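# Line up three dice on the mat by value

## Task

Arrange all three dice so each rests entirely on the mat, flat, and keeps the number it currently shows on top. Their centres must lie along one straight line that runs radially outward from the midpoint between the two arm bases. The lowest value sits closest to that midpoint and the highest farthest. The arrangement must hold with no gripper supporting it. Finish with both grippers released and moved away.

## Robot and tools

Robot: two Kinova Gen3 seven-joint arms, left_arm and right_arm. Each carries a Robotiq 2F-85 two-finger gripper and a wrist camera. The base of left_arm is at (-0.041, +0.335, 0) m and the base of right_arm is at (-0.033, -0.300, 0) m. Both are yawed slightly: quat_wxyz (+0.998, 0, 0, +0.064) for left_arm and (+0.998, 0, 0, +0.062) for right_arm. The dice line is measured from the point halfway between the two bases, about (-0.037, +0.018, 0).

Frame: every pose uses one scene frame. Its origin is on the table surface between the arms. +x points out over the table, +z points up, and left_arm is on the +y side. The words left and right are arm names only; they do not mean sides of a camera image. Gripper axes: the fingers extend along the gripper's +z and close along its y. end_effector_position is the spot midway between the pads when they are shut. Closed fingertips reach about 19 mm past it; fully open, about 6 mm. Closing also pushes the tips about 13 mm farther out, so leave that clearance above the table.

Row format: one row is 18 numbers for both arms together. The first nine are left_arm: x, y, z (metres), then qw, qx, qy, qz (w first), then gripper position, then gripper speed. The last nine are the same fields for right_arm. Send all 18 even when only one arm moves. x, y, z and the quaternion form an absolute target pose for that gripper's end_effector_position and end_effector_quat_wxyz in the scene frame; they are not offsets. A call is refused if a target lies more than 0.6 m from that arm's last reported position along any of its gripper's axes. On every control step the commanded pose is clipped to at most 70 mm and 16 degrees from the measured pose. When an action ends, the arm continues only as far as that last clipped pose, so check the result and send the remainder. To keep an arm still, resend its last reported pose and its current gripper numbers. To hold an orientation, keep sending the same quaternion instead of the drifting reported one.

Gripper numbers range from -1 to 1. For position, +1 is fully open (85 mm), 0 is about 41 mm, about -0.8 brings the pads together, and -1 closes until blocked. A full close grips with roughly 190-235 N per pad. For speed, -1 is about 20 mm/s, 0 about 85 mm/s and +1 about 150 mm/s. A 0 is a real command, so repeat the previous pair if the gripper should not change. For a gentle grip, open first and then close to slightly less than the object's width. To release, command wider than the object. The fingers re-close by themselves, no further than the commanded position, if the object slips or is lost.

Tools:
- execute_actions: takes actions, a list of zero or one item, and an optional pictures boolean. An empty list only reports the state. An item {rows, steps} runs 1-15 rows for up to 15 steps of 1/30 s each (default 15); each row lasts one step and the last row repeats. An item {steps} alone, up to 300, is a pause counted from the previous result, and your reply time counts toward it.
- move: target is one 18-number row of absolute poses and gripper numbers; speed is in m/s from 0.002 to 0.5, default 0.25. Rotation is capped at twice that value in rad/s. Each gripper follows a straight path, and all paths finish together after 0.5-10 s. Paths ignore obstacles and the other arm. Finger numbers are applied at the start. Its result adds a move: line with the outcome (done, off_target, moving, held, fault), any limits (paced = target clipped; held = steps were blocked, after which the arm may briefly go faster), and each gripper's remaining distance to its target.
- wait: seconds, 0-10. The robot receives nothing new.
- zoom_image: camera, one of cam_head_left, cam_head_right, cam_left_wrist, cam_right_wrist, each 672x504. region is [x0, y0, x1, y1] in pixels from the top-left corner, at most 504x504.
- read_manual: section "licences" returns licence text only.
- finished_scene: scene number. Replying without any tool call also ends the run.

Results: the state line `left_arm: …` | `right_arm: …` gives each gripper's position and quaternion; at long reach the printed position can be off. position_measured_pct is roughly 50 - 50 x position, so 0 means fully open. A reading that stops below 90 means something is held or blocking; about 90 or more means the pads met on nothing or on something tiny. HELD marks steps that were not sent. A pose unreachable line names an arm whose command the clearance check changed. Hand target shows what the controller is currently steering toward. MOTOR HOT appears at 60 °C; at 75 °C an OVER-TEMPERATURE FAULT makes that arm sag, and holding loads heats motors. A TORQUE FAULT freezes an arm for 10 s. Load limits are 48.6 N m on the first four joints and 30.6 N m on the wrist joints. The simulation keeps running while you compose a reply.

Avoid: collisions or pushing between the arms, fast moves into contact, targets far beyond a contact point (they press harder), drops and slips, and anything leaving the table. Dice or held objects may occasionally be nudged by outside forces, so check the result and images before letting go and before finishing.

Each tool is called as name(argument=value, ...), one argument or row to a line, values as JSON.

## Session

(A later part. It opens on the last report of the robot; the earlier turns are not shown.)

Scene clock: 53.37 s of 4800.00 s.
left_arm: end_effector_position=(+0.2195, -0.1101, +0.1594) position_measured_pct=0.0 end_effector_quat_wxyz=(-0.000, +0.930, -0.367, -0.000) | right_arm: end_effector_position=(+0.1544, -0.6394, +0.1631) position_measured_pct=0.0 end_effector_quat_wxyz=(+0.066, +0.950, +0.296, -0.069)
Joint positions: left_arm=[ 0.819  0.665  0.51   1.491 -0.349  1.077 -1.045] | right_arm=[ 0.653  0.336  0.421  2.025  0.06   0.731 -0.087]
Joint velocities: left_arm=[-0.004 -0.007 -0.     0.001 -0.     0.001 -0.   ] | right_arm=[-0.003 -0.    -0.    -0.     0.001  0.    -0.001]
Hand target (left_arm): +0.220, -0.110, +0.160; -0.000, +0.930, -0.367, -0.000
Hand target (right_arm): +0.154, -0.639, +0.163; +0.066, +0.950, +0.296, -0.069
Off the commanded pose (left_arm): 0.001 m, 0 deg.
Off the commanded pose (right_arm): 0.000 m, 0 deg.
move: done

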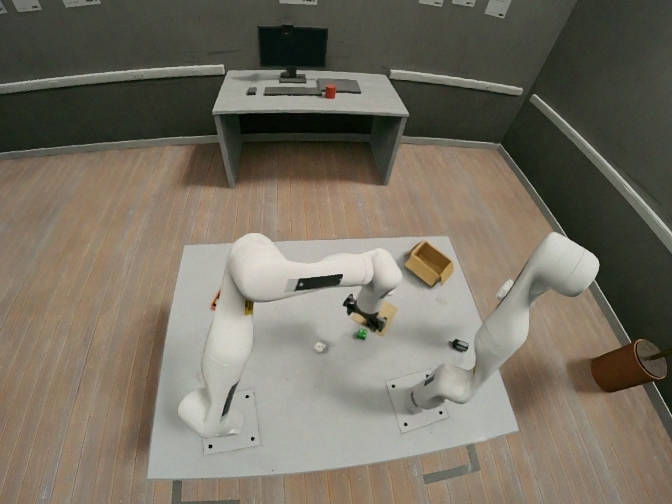

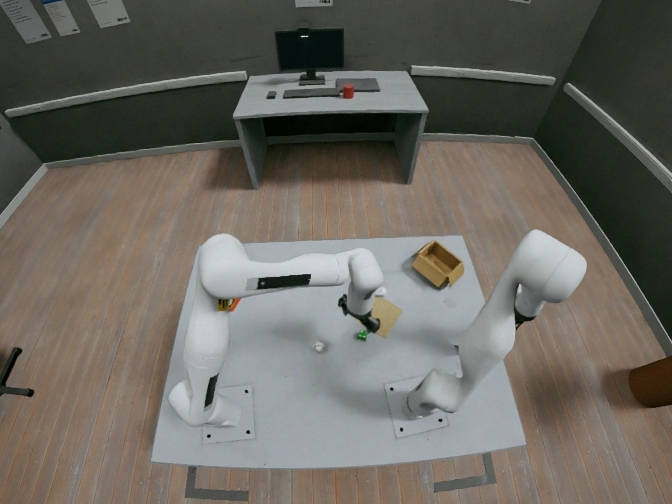

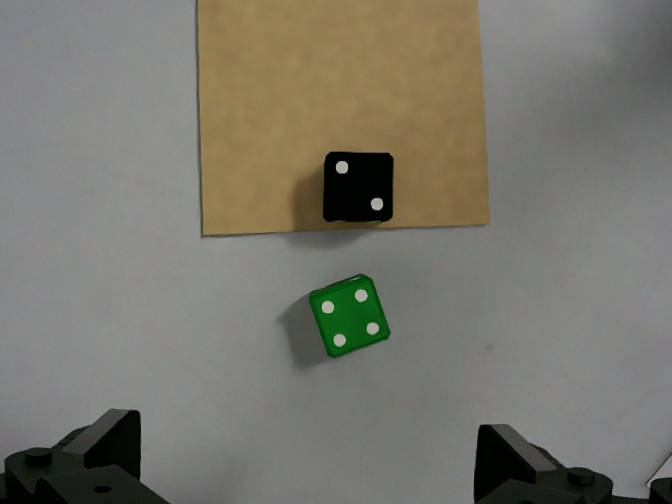

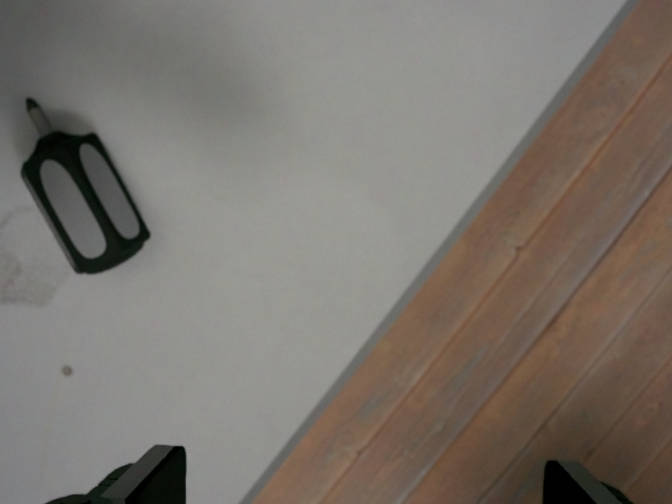

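move(
  target=[0.27,-0.182,0.08,0,0.931,-0.367,0,0.5,0,0.1544,-0.6394,0.1631,0.066,0.95,0.296,-0.069,1,0],
  speed=0.15,
)

move(
  target=[0.27,-0.182,0.026,0,0.931,-0.367,0,0.5,0,0.1544,-0.6394,0.1631,0.066,0.95,0.296,-0.069,1,0],
  speed=0.08,
)

move(
  target=[0.27,-0.182,0.026,0,0.931,-0.367,0,-1,0,0.1544,-0.6394,0.1631,0.066,0.95,0.296,-0.069,1,0],
)

move(
  target=[0.276,-0.186,0.04,0,0.931,-0.367,0,-1,0,0.1544,-0.6394,0.1631,0.066,0.95,0.296,-0.069,1,0],
  speed=0.05,
)

move(
  target=[0.282,-0.190,0.028,0,0.931,-0.367,0,-1,0,0.1544,-0.6394,0.1631,0.066,0.95,0.296,-0.069,1,0],
  speed=0.05,
)

move(
  target=[0.282,-0.190,0.028,0,0.931,-0.367,0,0.5,0,0.1544,-0.6394,0.1631,0.066,0.95,0.296,-0.069,1,0],
)

move(
  target=[0.282,-0.190,0.1,0,0.931,-0.367,0,1,0,0.1544,-0.6394,0.1631,0.066,0.95,0.296,-0.069,1,0],
  speed=0.15,
)

move(
  target=[0.15,0.04,0.16,0,0.931,-0.367,0,1,0,0.1544,-0.6394,0.1631,0.066,0.95,0.296,-0.069,1,0],
)

Scene clock: 69.63 s of 4800.00 s.
left_arm: end_effector_position=(+0.2704, -0.1820, +0.0806) position_measured_pct=25.0 end_effector_quat_wxyz=(+0.000, +0.930, -0.367, +0.000) | right_arm: end_effector_position=(+0.1544, -0.6394, +0.1631) position_measured_pct=0.0 end_effector_quat_wxyz=(+0.066, +0.950, +0.296, -0.069)
Joint positions: left_arm=[ 0.898  0.942  0.46   1.199 -0.417  1.091 -1.066] | right_arm=[ 0.653  0.336  0.421  2.025  0.06   0.731 -0.087]
Joint velocities: left_arm=[ 0.004  0.008  0.    -0.002 -0.001  0.001 -0.   ] | right_arm=[ 0.    -0.001 -0.     0.     0.001 -0.     0.   ]
Hand target (left_arm): +0.270, -0.182, +0.080; +0.000, +0.930, -0.367, -0.000
Hand target (right_arm): +0.154, -0.639, +0.163; +0.066, +0.950, +0.296, -0.069
Off the commanded pose (left_arm): 0.001 m, 0 deg.
Off the commanded pose (right_arm): 0.000 m, 0 deg.
After step 90, 12.10 s passed at rest.
move: done

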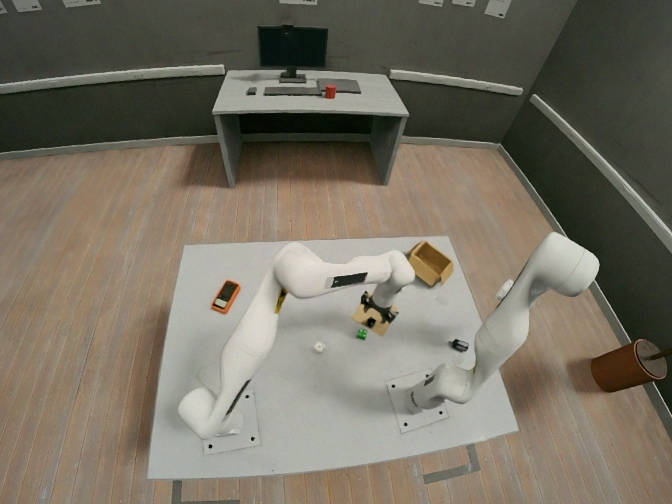

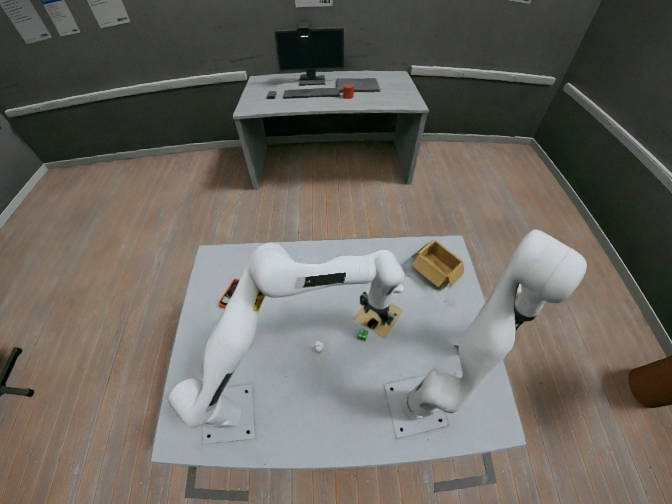

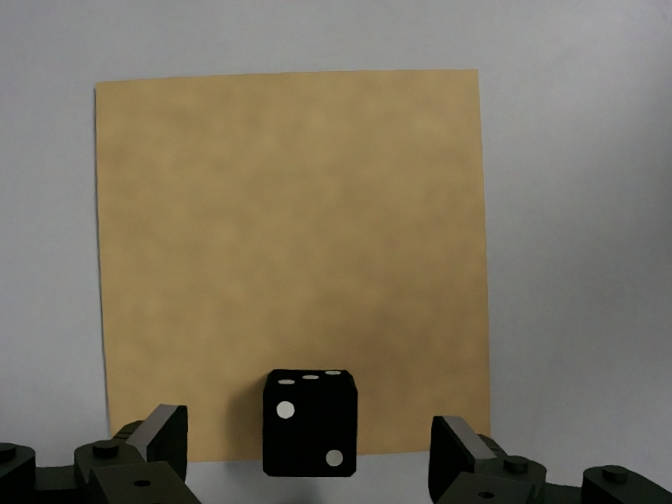

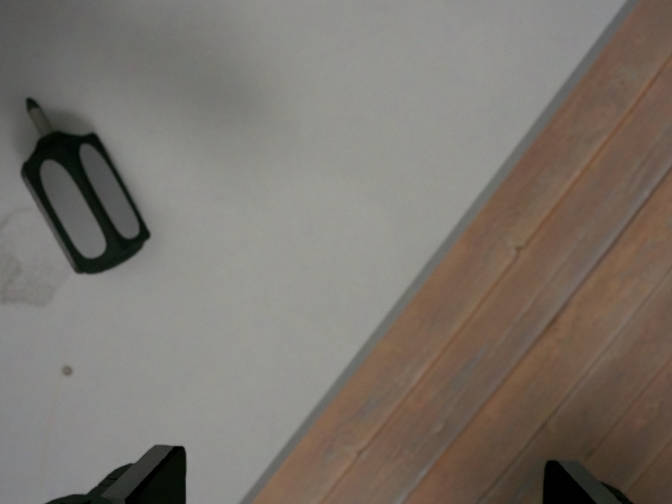

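Scene clock: 70.60 s of 4800.00 s.
left_arm: end_effector_position=(+0.2701, -0.1820, +0.0262) position_measured_pct=25.0 end_effector_quat_wxyz=(-0.000, +0.930, -0.367, +0.000) | right_arm: end_effector_position=(+0.1544, -0.6394, +0.1631) position_measured_pct=0.0 end_effector_quat_wxyz=(+0.066, +0.950, +0.296, -0.069)
Joint positions: left_arm=[ 0.907  1.015  0.434  1.233 -0.443  0.985 -1.045] | right_arm=[ 0.653  0.336  0.421  2.025  0.06   0.731 -0.087]
Joint velocities: left_arm=[ 0.     0.002  0.     0.     0.    -0.     0.   ] | right_arm=[ 0.    -0.     0.    -0.     0.001 -0.     0.001]
Hand target (left_arm): +0.270, -0.182, +0.026; -0.000, +0.930, -0.367, +0.000
Hand target (right_arm): +0.154, -0.639, +0.163; +0.066, +0.950, +0.296, -0.069
Off the commanded pose (left_arm): 0.000 m, 0 deg.
Off the commanded pose (right_arm): 0.000 m, 0 deg.
move: done

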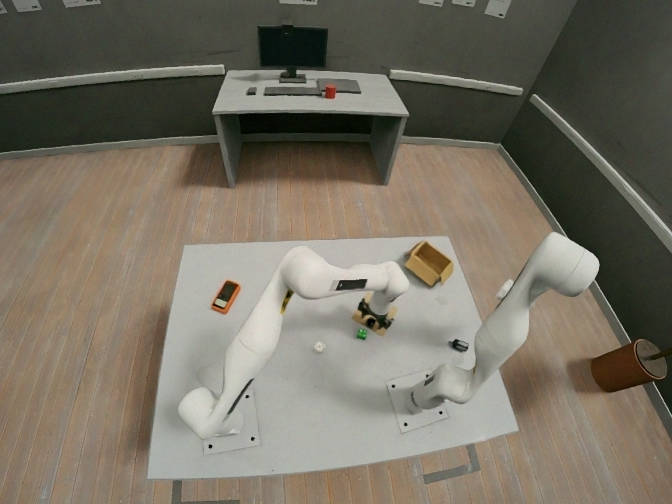

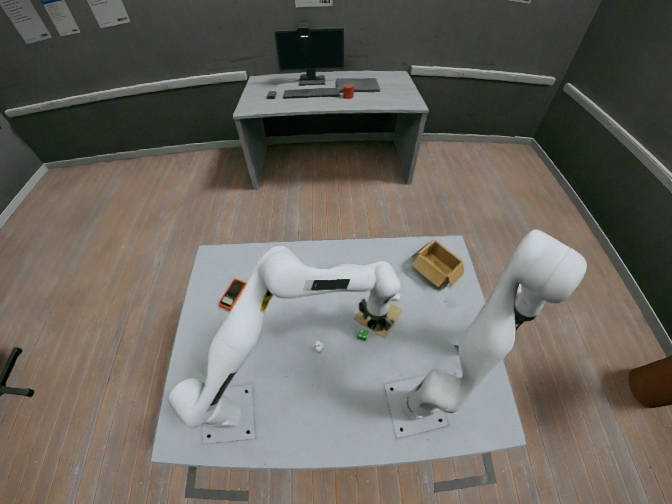

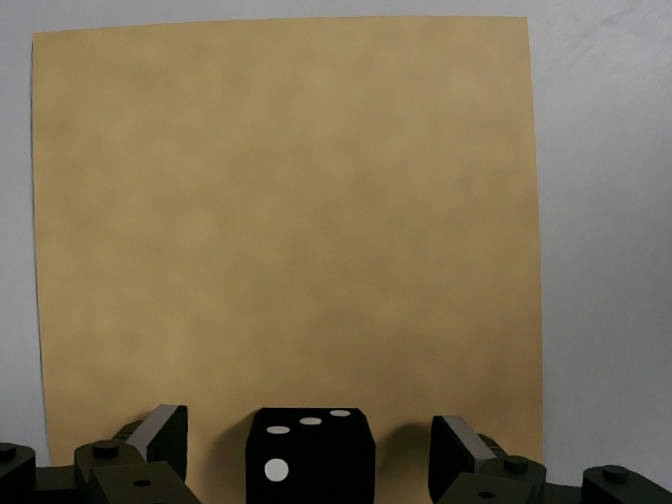

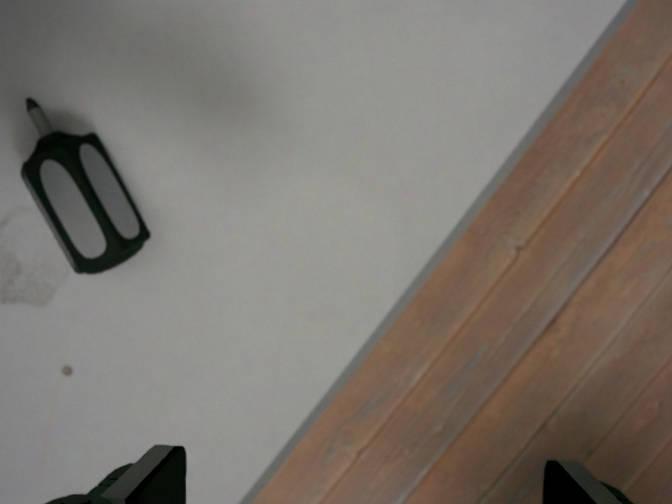

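Scene clock: 71.33 s of 4800.00 s.
left_arm: end_effector_position=(+0.2701, -0.1822, +0.0265) position_measured_pct=63.5 end_effector_quat_wxyz=(+0.000, +0.930, -0.367, +0.000) | right_arm: end_effector_position=(+0.1544, -0.6394, +0.1631) position_measured_pct=0.0 end_effector_quat_wxyz=(+0.066, +0.950, +0.296, -0.069)
Joint positions: left_arm=[ 0.908  1.015  0.434  1.233 -0.443  0.985 -1.046] | right_arm=[ 0.653  0.336  0.421  2.025  0.06   0.731 -0.087]
Joint velocities: left_arm=[ 0.002 -0.001  0.002 -0.    -0.    -0.     0.   ] | right_arm=[-0.002  0.    -0.     0.001 -0.     0.    -0.002]
Hand target (left_arm): +0.270, -0.182, +0.026; -0.000, +0.930, -0.367, +0.000
Hand target (right_arm): +0.154, -0.639, +0.163; +0.066, +0.950, +0.296, -0.069
Off the commanded pose (left_arm): 0.001 m, 0 deg.
Off the commanded pose (right_arm): 0.000 m, 0 deg.
move: done

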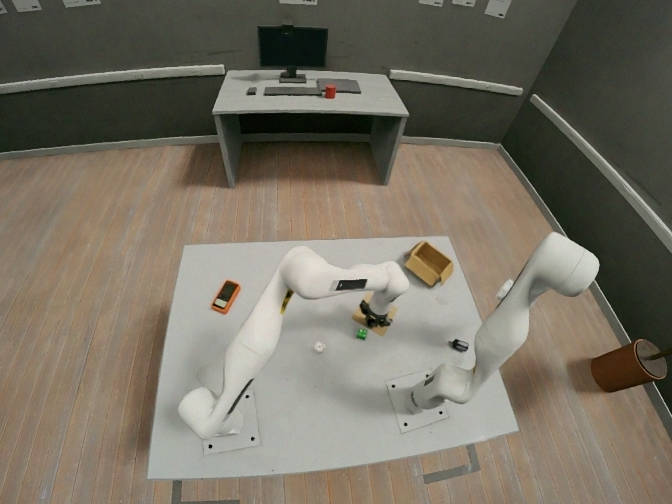

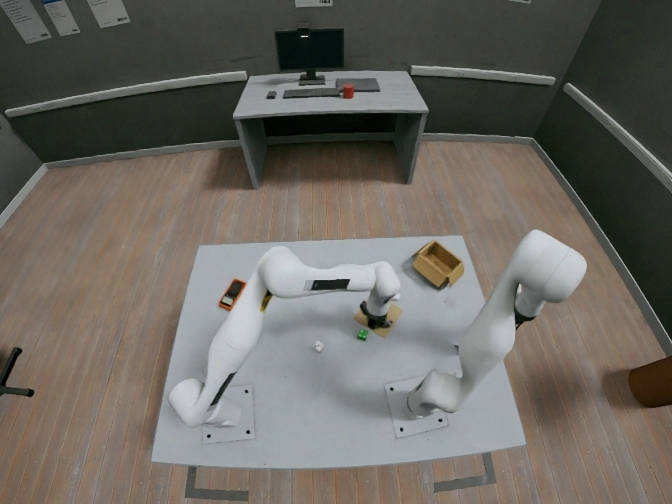

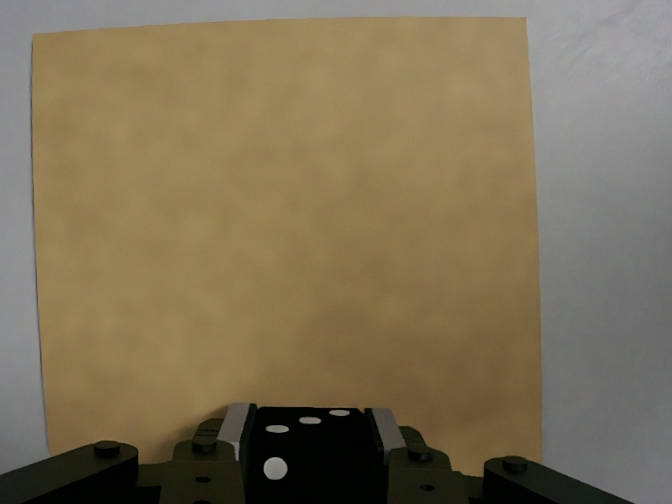

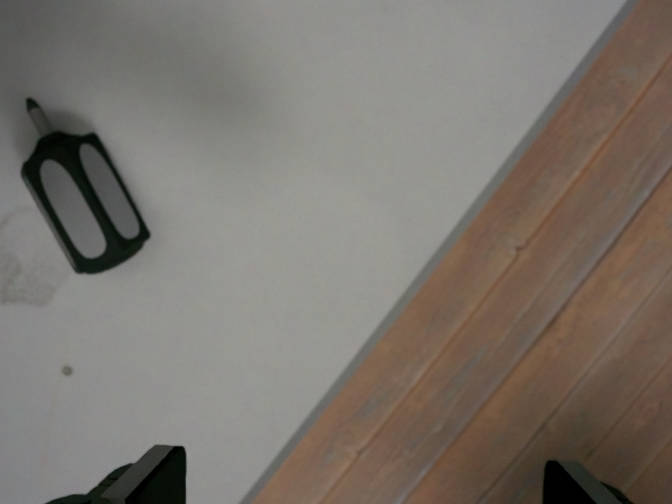

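Scene clock: 72.03 s of 4800.00 s.
left_arm: end_effector_position=(+0.2760, -0.1860, +0.0400) position_measured_pct=63.5 end_effector_quat_wxyz=(+0.000, +0.930, -0.367, +0.000) | right_arm: end_effector_position=(+0.1544, -0.6394, +0.1631) position_measured_pct=0.0 end_effector_quat_wxyz=(+0.066, +0.950, +0.296, -0.069)
Joint positions: left_arm=[ 0.905  1.009  0.442  1.195 -0.436  1.029 -1.062] | right_arm=[ 0.653  0.336  0.421  2.025  0.06   0.731 -0.087]
Joint velocities: left_arm=[-0.001 -0.     0.001 -0.     0.001  0.     0.   ] | right_arm=[ 0.001 -0.001 -0.     0.     0.    -0.    -0.   ]
Hand target (left_arm): +0.276, -0.186, +0.040; +0.000, +0.930, -0.367, -0.000
Hand target (right_arm): +0.154, -0.639, +0.163; +0.066, +0.950, +0.296, -0.069
Off the commanded pose (left_arm): 0.000 m, 0 deg.
Off the commanded pose (right_arm): 0.000 m, 0 deg.
move: done

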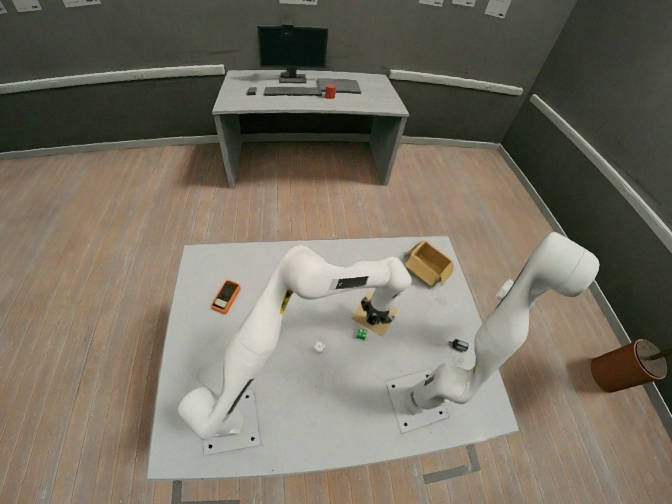

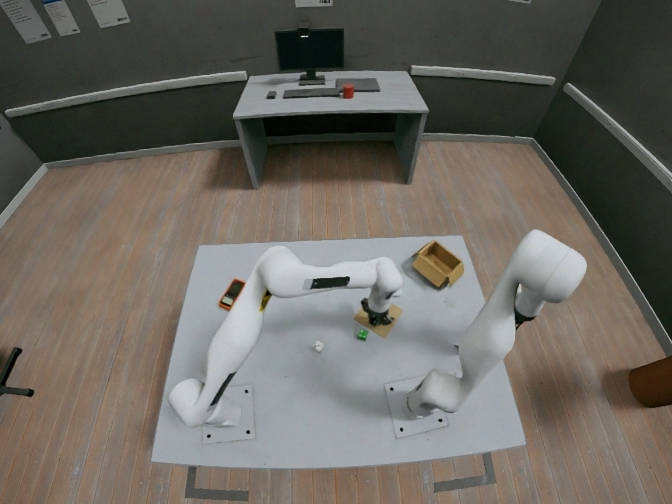

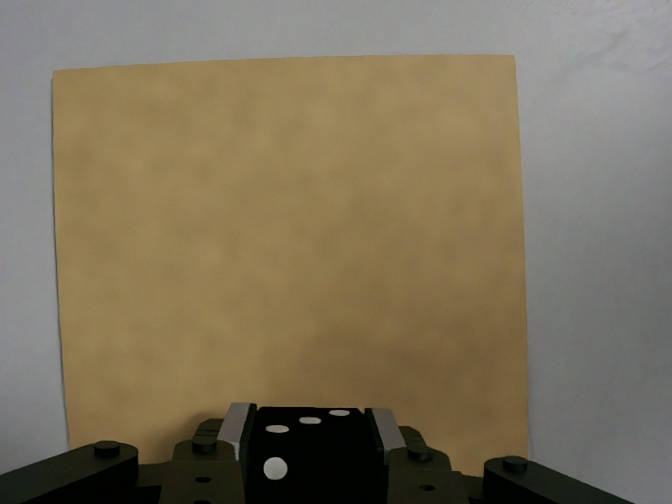

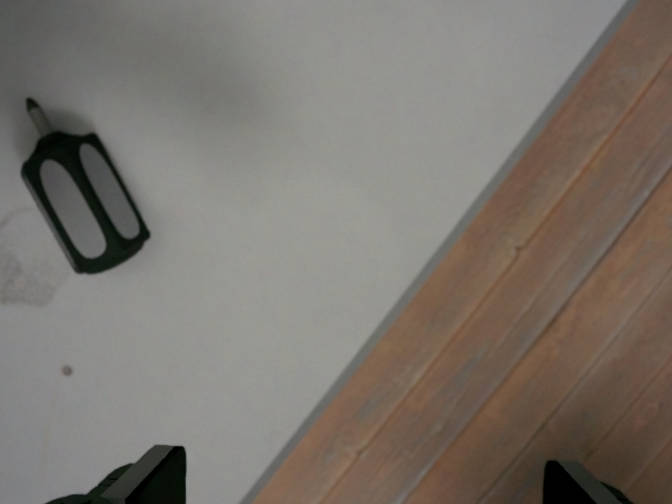

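Scene clock: 72.73 s of 4800.00 s.
left_arm: end_effector_position=(+0.2821, -0.1900, +0.0282) position_measured_pct=63.5 end_effector_quat_wxyz=(+0.000, +0.930, -0.367, +0.000) | right_arm: end_effector_position=(+0.1544, -0.6394, +0.1631) position_measured_pct=0.0 end_effector_quat_wxyz=(+0.066, +0.950, +0.296, -0.069)
Joint positions: left_arm=[ 0.906  1.039  0.438  1.167 -0.442  1.025 -1.069] | right_arm=[ 0.653  0.336  0.421  2.025  0.06   0.731 -0.087]
Joint velocities: left_arm=[-0.     0.002 -0.002 -0.002  0.001 -0.     0.   ] | right_arm=[-0.001 -0.    -0.001 -0.     0.002  0.    -0.001]
Hand target (left_arm): +0.282, -0.190, +0.028; +0.000, +0.930, -0.367, -0.000
Hand target (right_arm): +0.154, -0.639, +0.163; +0.066, +0.950, +0.296, -0.069
Off the commanded pose (left_arm): 0.000 m, 0 deg.
Off the commanded pose (right_arm): 0.000 m, 0 deg.
move: done

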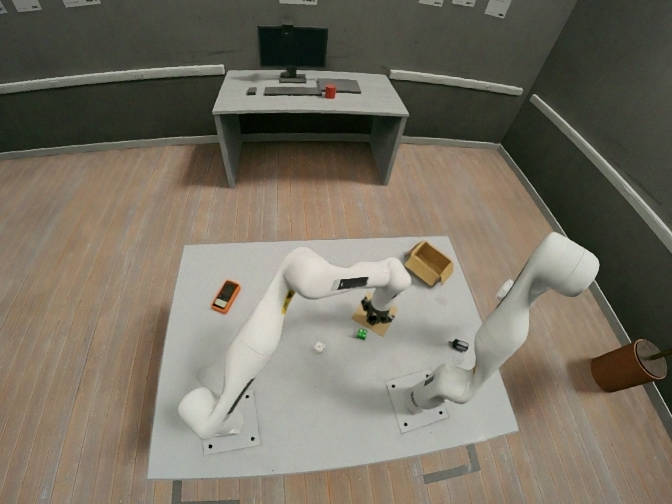

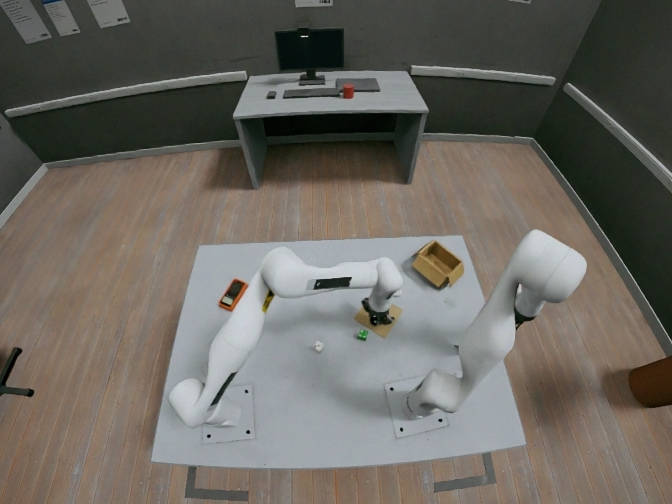

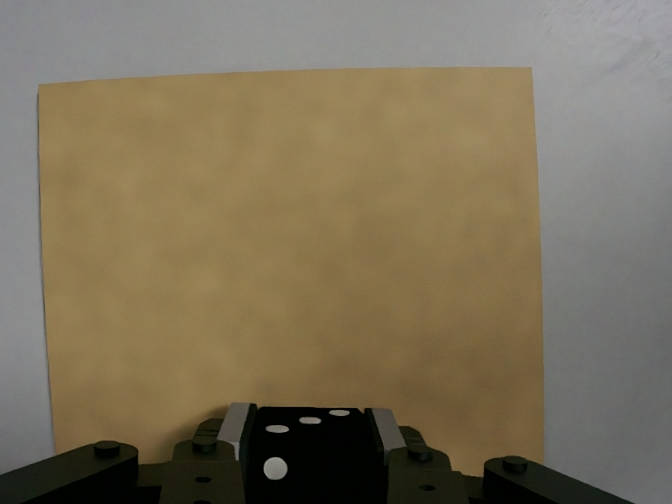

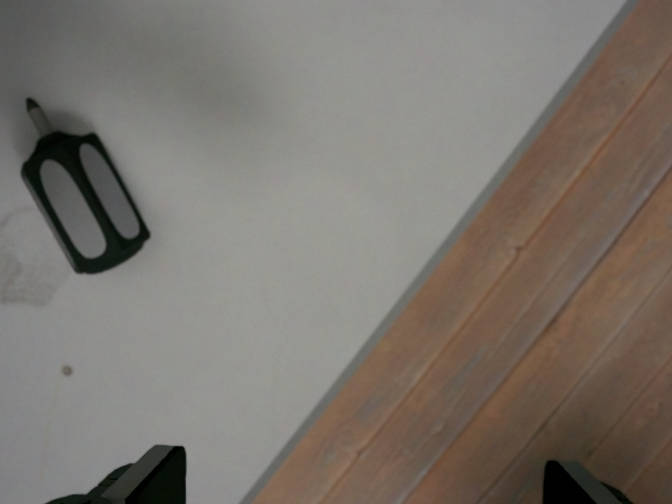

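Scene clock: 73.53 s of 4800.00 s.
left_arm: end_effector_position=(+0.2820, -0.1900, +0.0280) position_measured_pct=25.0 end_effector_quat_wxyz=(+0.000, +0.930, -0.367, +0.000) | right_arm: end_effector_position=(+0.1544, -0.6394, +0.1631) position_measured_pct=0.0 end_effector_quat_wxyz=(+0.066, +0.950, +0.296, -0.069)
Joint positions: left_arm=[ 0.907  1.04   0.438  1.167 -0.442  1.025 -1.069] | right_arm=[ 0.653  0.336  0.421  2.025  0.06   0.731 -0.087]
Joint velocities: left_arm=[-0.001  0.     0.001  0.001  0.001 -0.001  0.   ] | right_arm=[ 0.001 -0.001 -0.     0.    -0.001 -0.    -0.   ]
Hand target (left_arm): +0.282, -0.190, +0.028; -0.000, +0.930, -0.367, -0.000
Hand target (right_arm): +0.154, -0.639, +0.163; +0.066, +0.950, +0.296, -0.069
Off the commanded pose (left_arm): 0.000 m, 0 deg.
Off the commanded pose (right_arm): 0.000 m, 0 deg.
move: done

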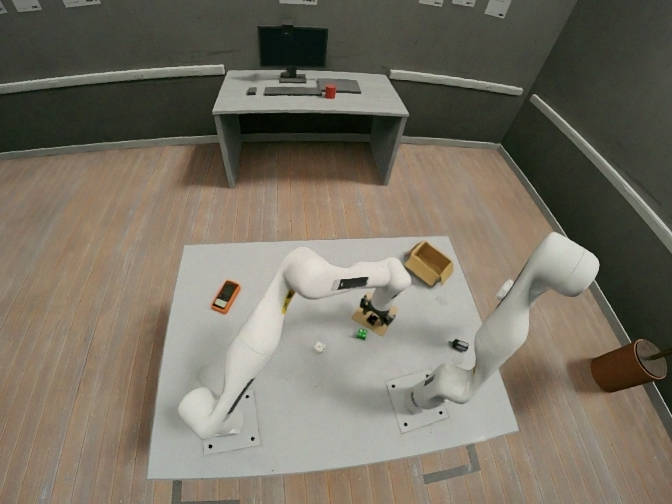

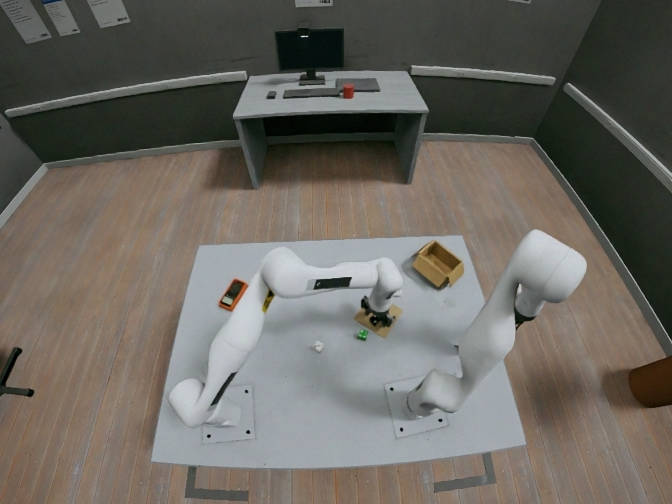

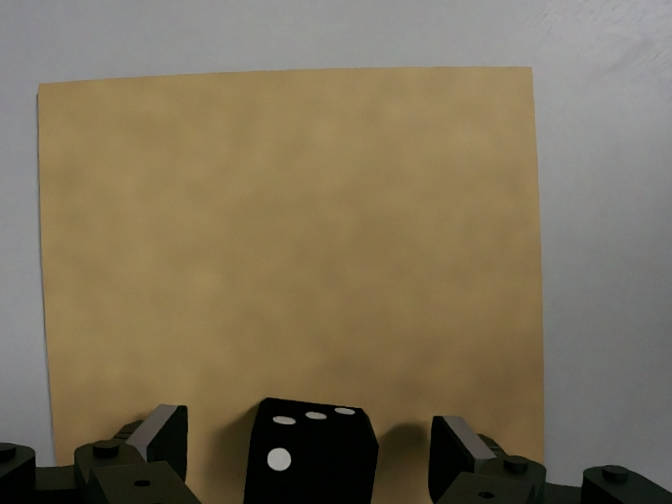

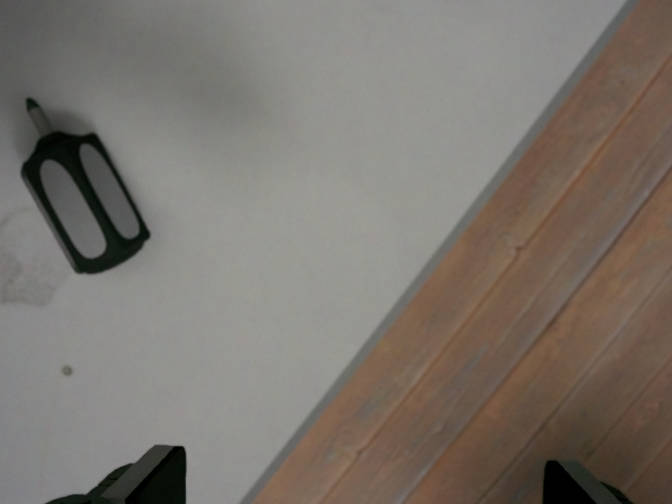

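Scene clock: 74.33 s of 4800.00 s.
left_arm: end_effector_position=(+0.2819, -0.1901, +0.0998) position_measured_pct=0.0 end_effector_quat_wxyz=(+0.000, +0.930, -0.367, -0.000) | right_arm: end_effector_position=(+0.1544, -0.6394, +0.1631) position_measured_pct=0.0 end_effector_quat_wxyz=(+0.066, +0.950, +0.296, -0.069)
Joint positions: left_arm=[ 0.899  0.948  0.468  1.114 -0.41   1.167 -1.095] | right_arm=[ 0.653  0.336  0.421  2.025  0.06   0.731 -0.087]
Joint velocities: left_arm=[-0.    -0.002  0.001  0.    -0.001  0.    -0.001] | right_arm=[-0.001  0.002 -0.    -0.     0.     0.     0.   ]
Hand target (left_arm): +0.282, -0.190, +0.100; +0.000, +0.930, -0.367, -0.000
Hand target (right_arm): +0.154, -0.639, +0.163; +0.066, +0.950, +0.296, -0.069
Off the commanded pose (left_arm): 0.000 m, 0 deg.
Off the commanded pose (right_arm): 0.000 m, 0 deg.
move: done

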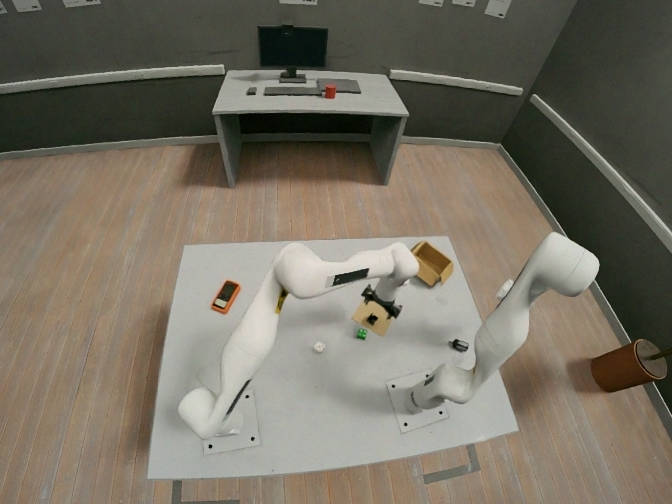

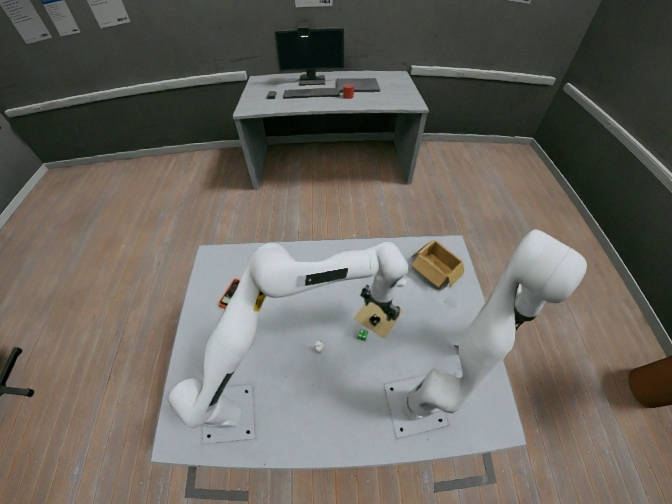

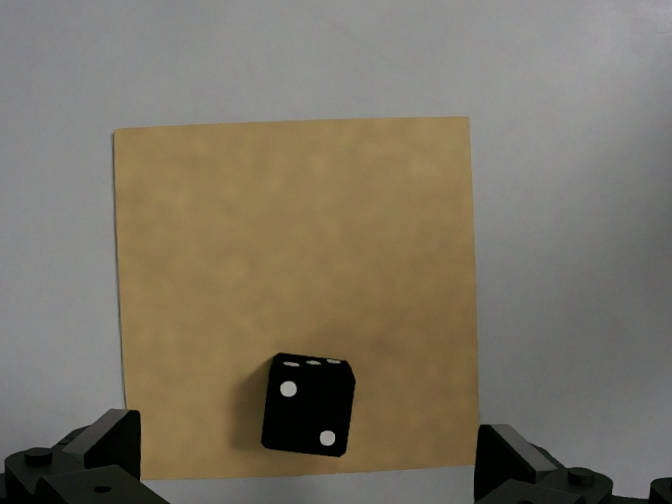

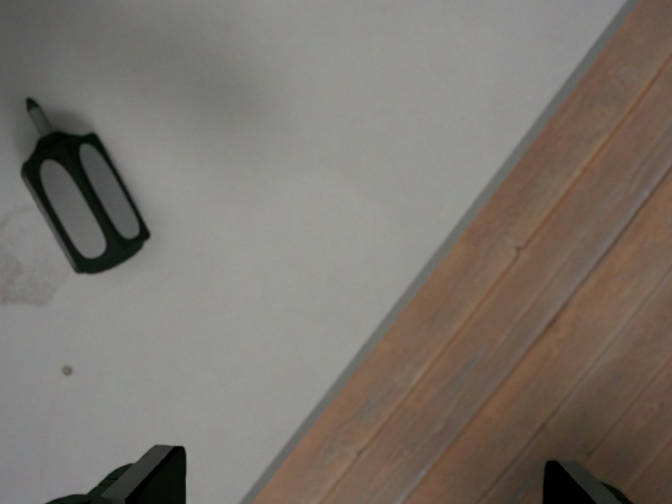

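Scene clock: 75.97 s of 4800.00 s.
left_arm: end_effector_position=(+0.1491, +0.0399, +0.1595) position_measured_pct=0.0 end_effector_quat_wxyz=(-0.000, +0.931, -0.366, -0.000) | right_arm: end_effector_position=(+0.1544, -0.6394, +0.1631) position_measured_pct=0.0 end_effector_quat_wxyz=(+0.066, +0.950, +0.296, -0.069)
Joint positions: left_arm=[ 0.611  0.333  0.567  2.049 -0.242  0.823 -1.129] | right_arm=[ 0.653  0.336  0.421  2.025  0.06   0.731 -0.087]
Joint velocities: left_arm=[-0.003 -0.007 -0.003  0.     0.001 -0.001 -0.001] | right_arm=[-0.001  0.001 -0.    -0.001 -0.001 -0.     0.002]
Hand target (left_arm): +0.149, +0.040, +0.160; -0.000, +0.931, -0.366, +0.000
Hand target (right_arm): +0.154, -0.639, +0.163; +0.066, +0.950, +0.296, -0.069
Off the commanded pose (left_arm): 0.001 m, 0 deg.
Off the commanded pose (right_arm): 0.000 m, 0 deg.
move: done

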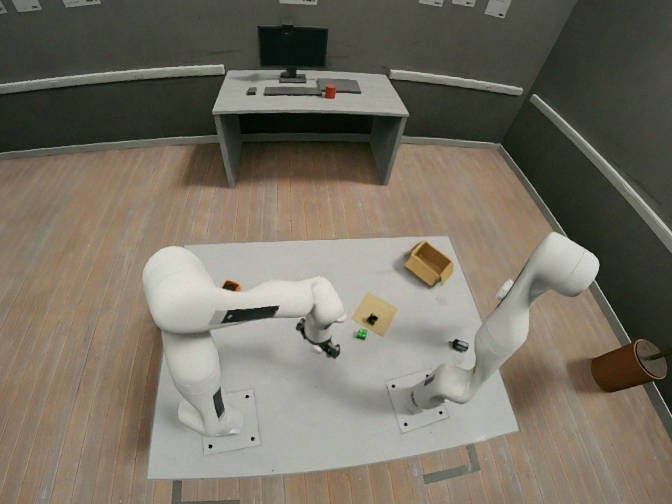

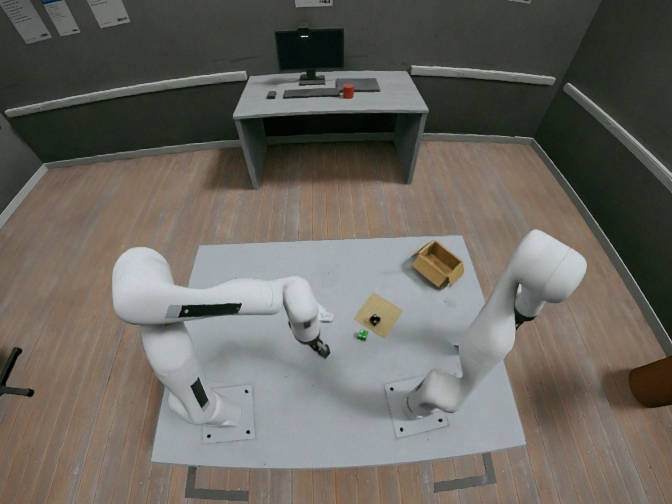

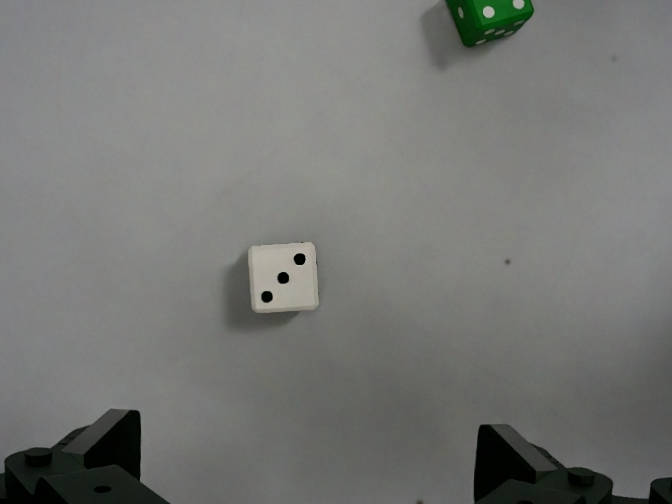

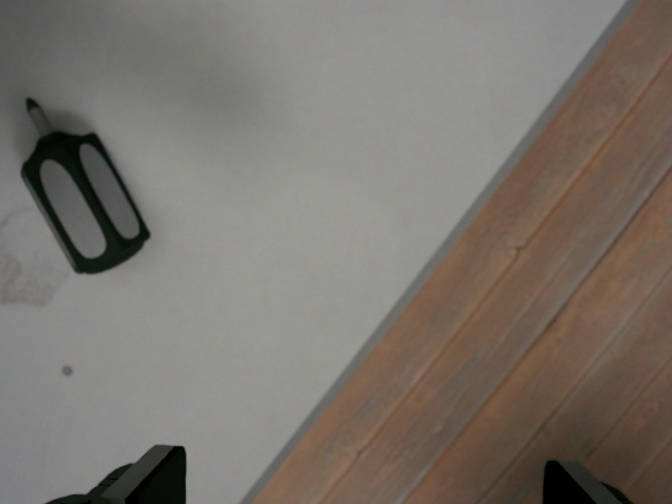

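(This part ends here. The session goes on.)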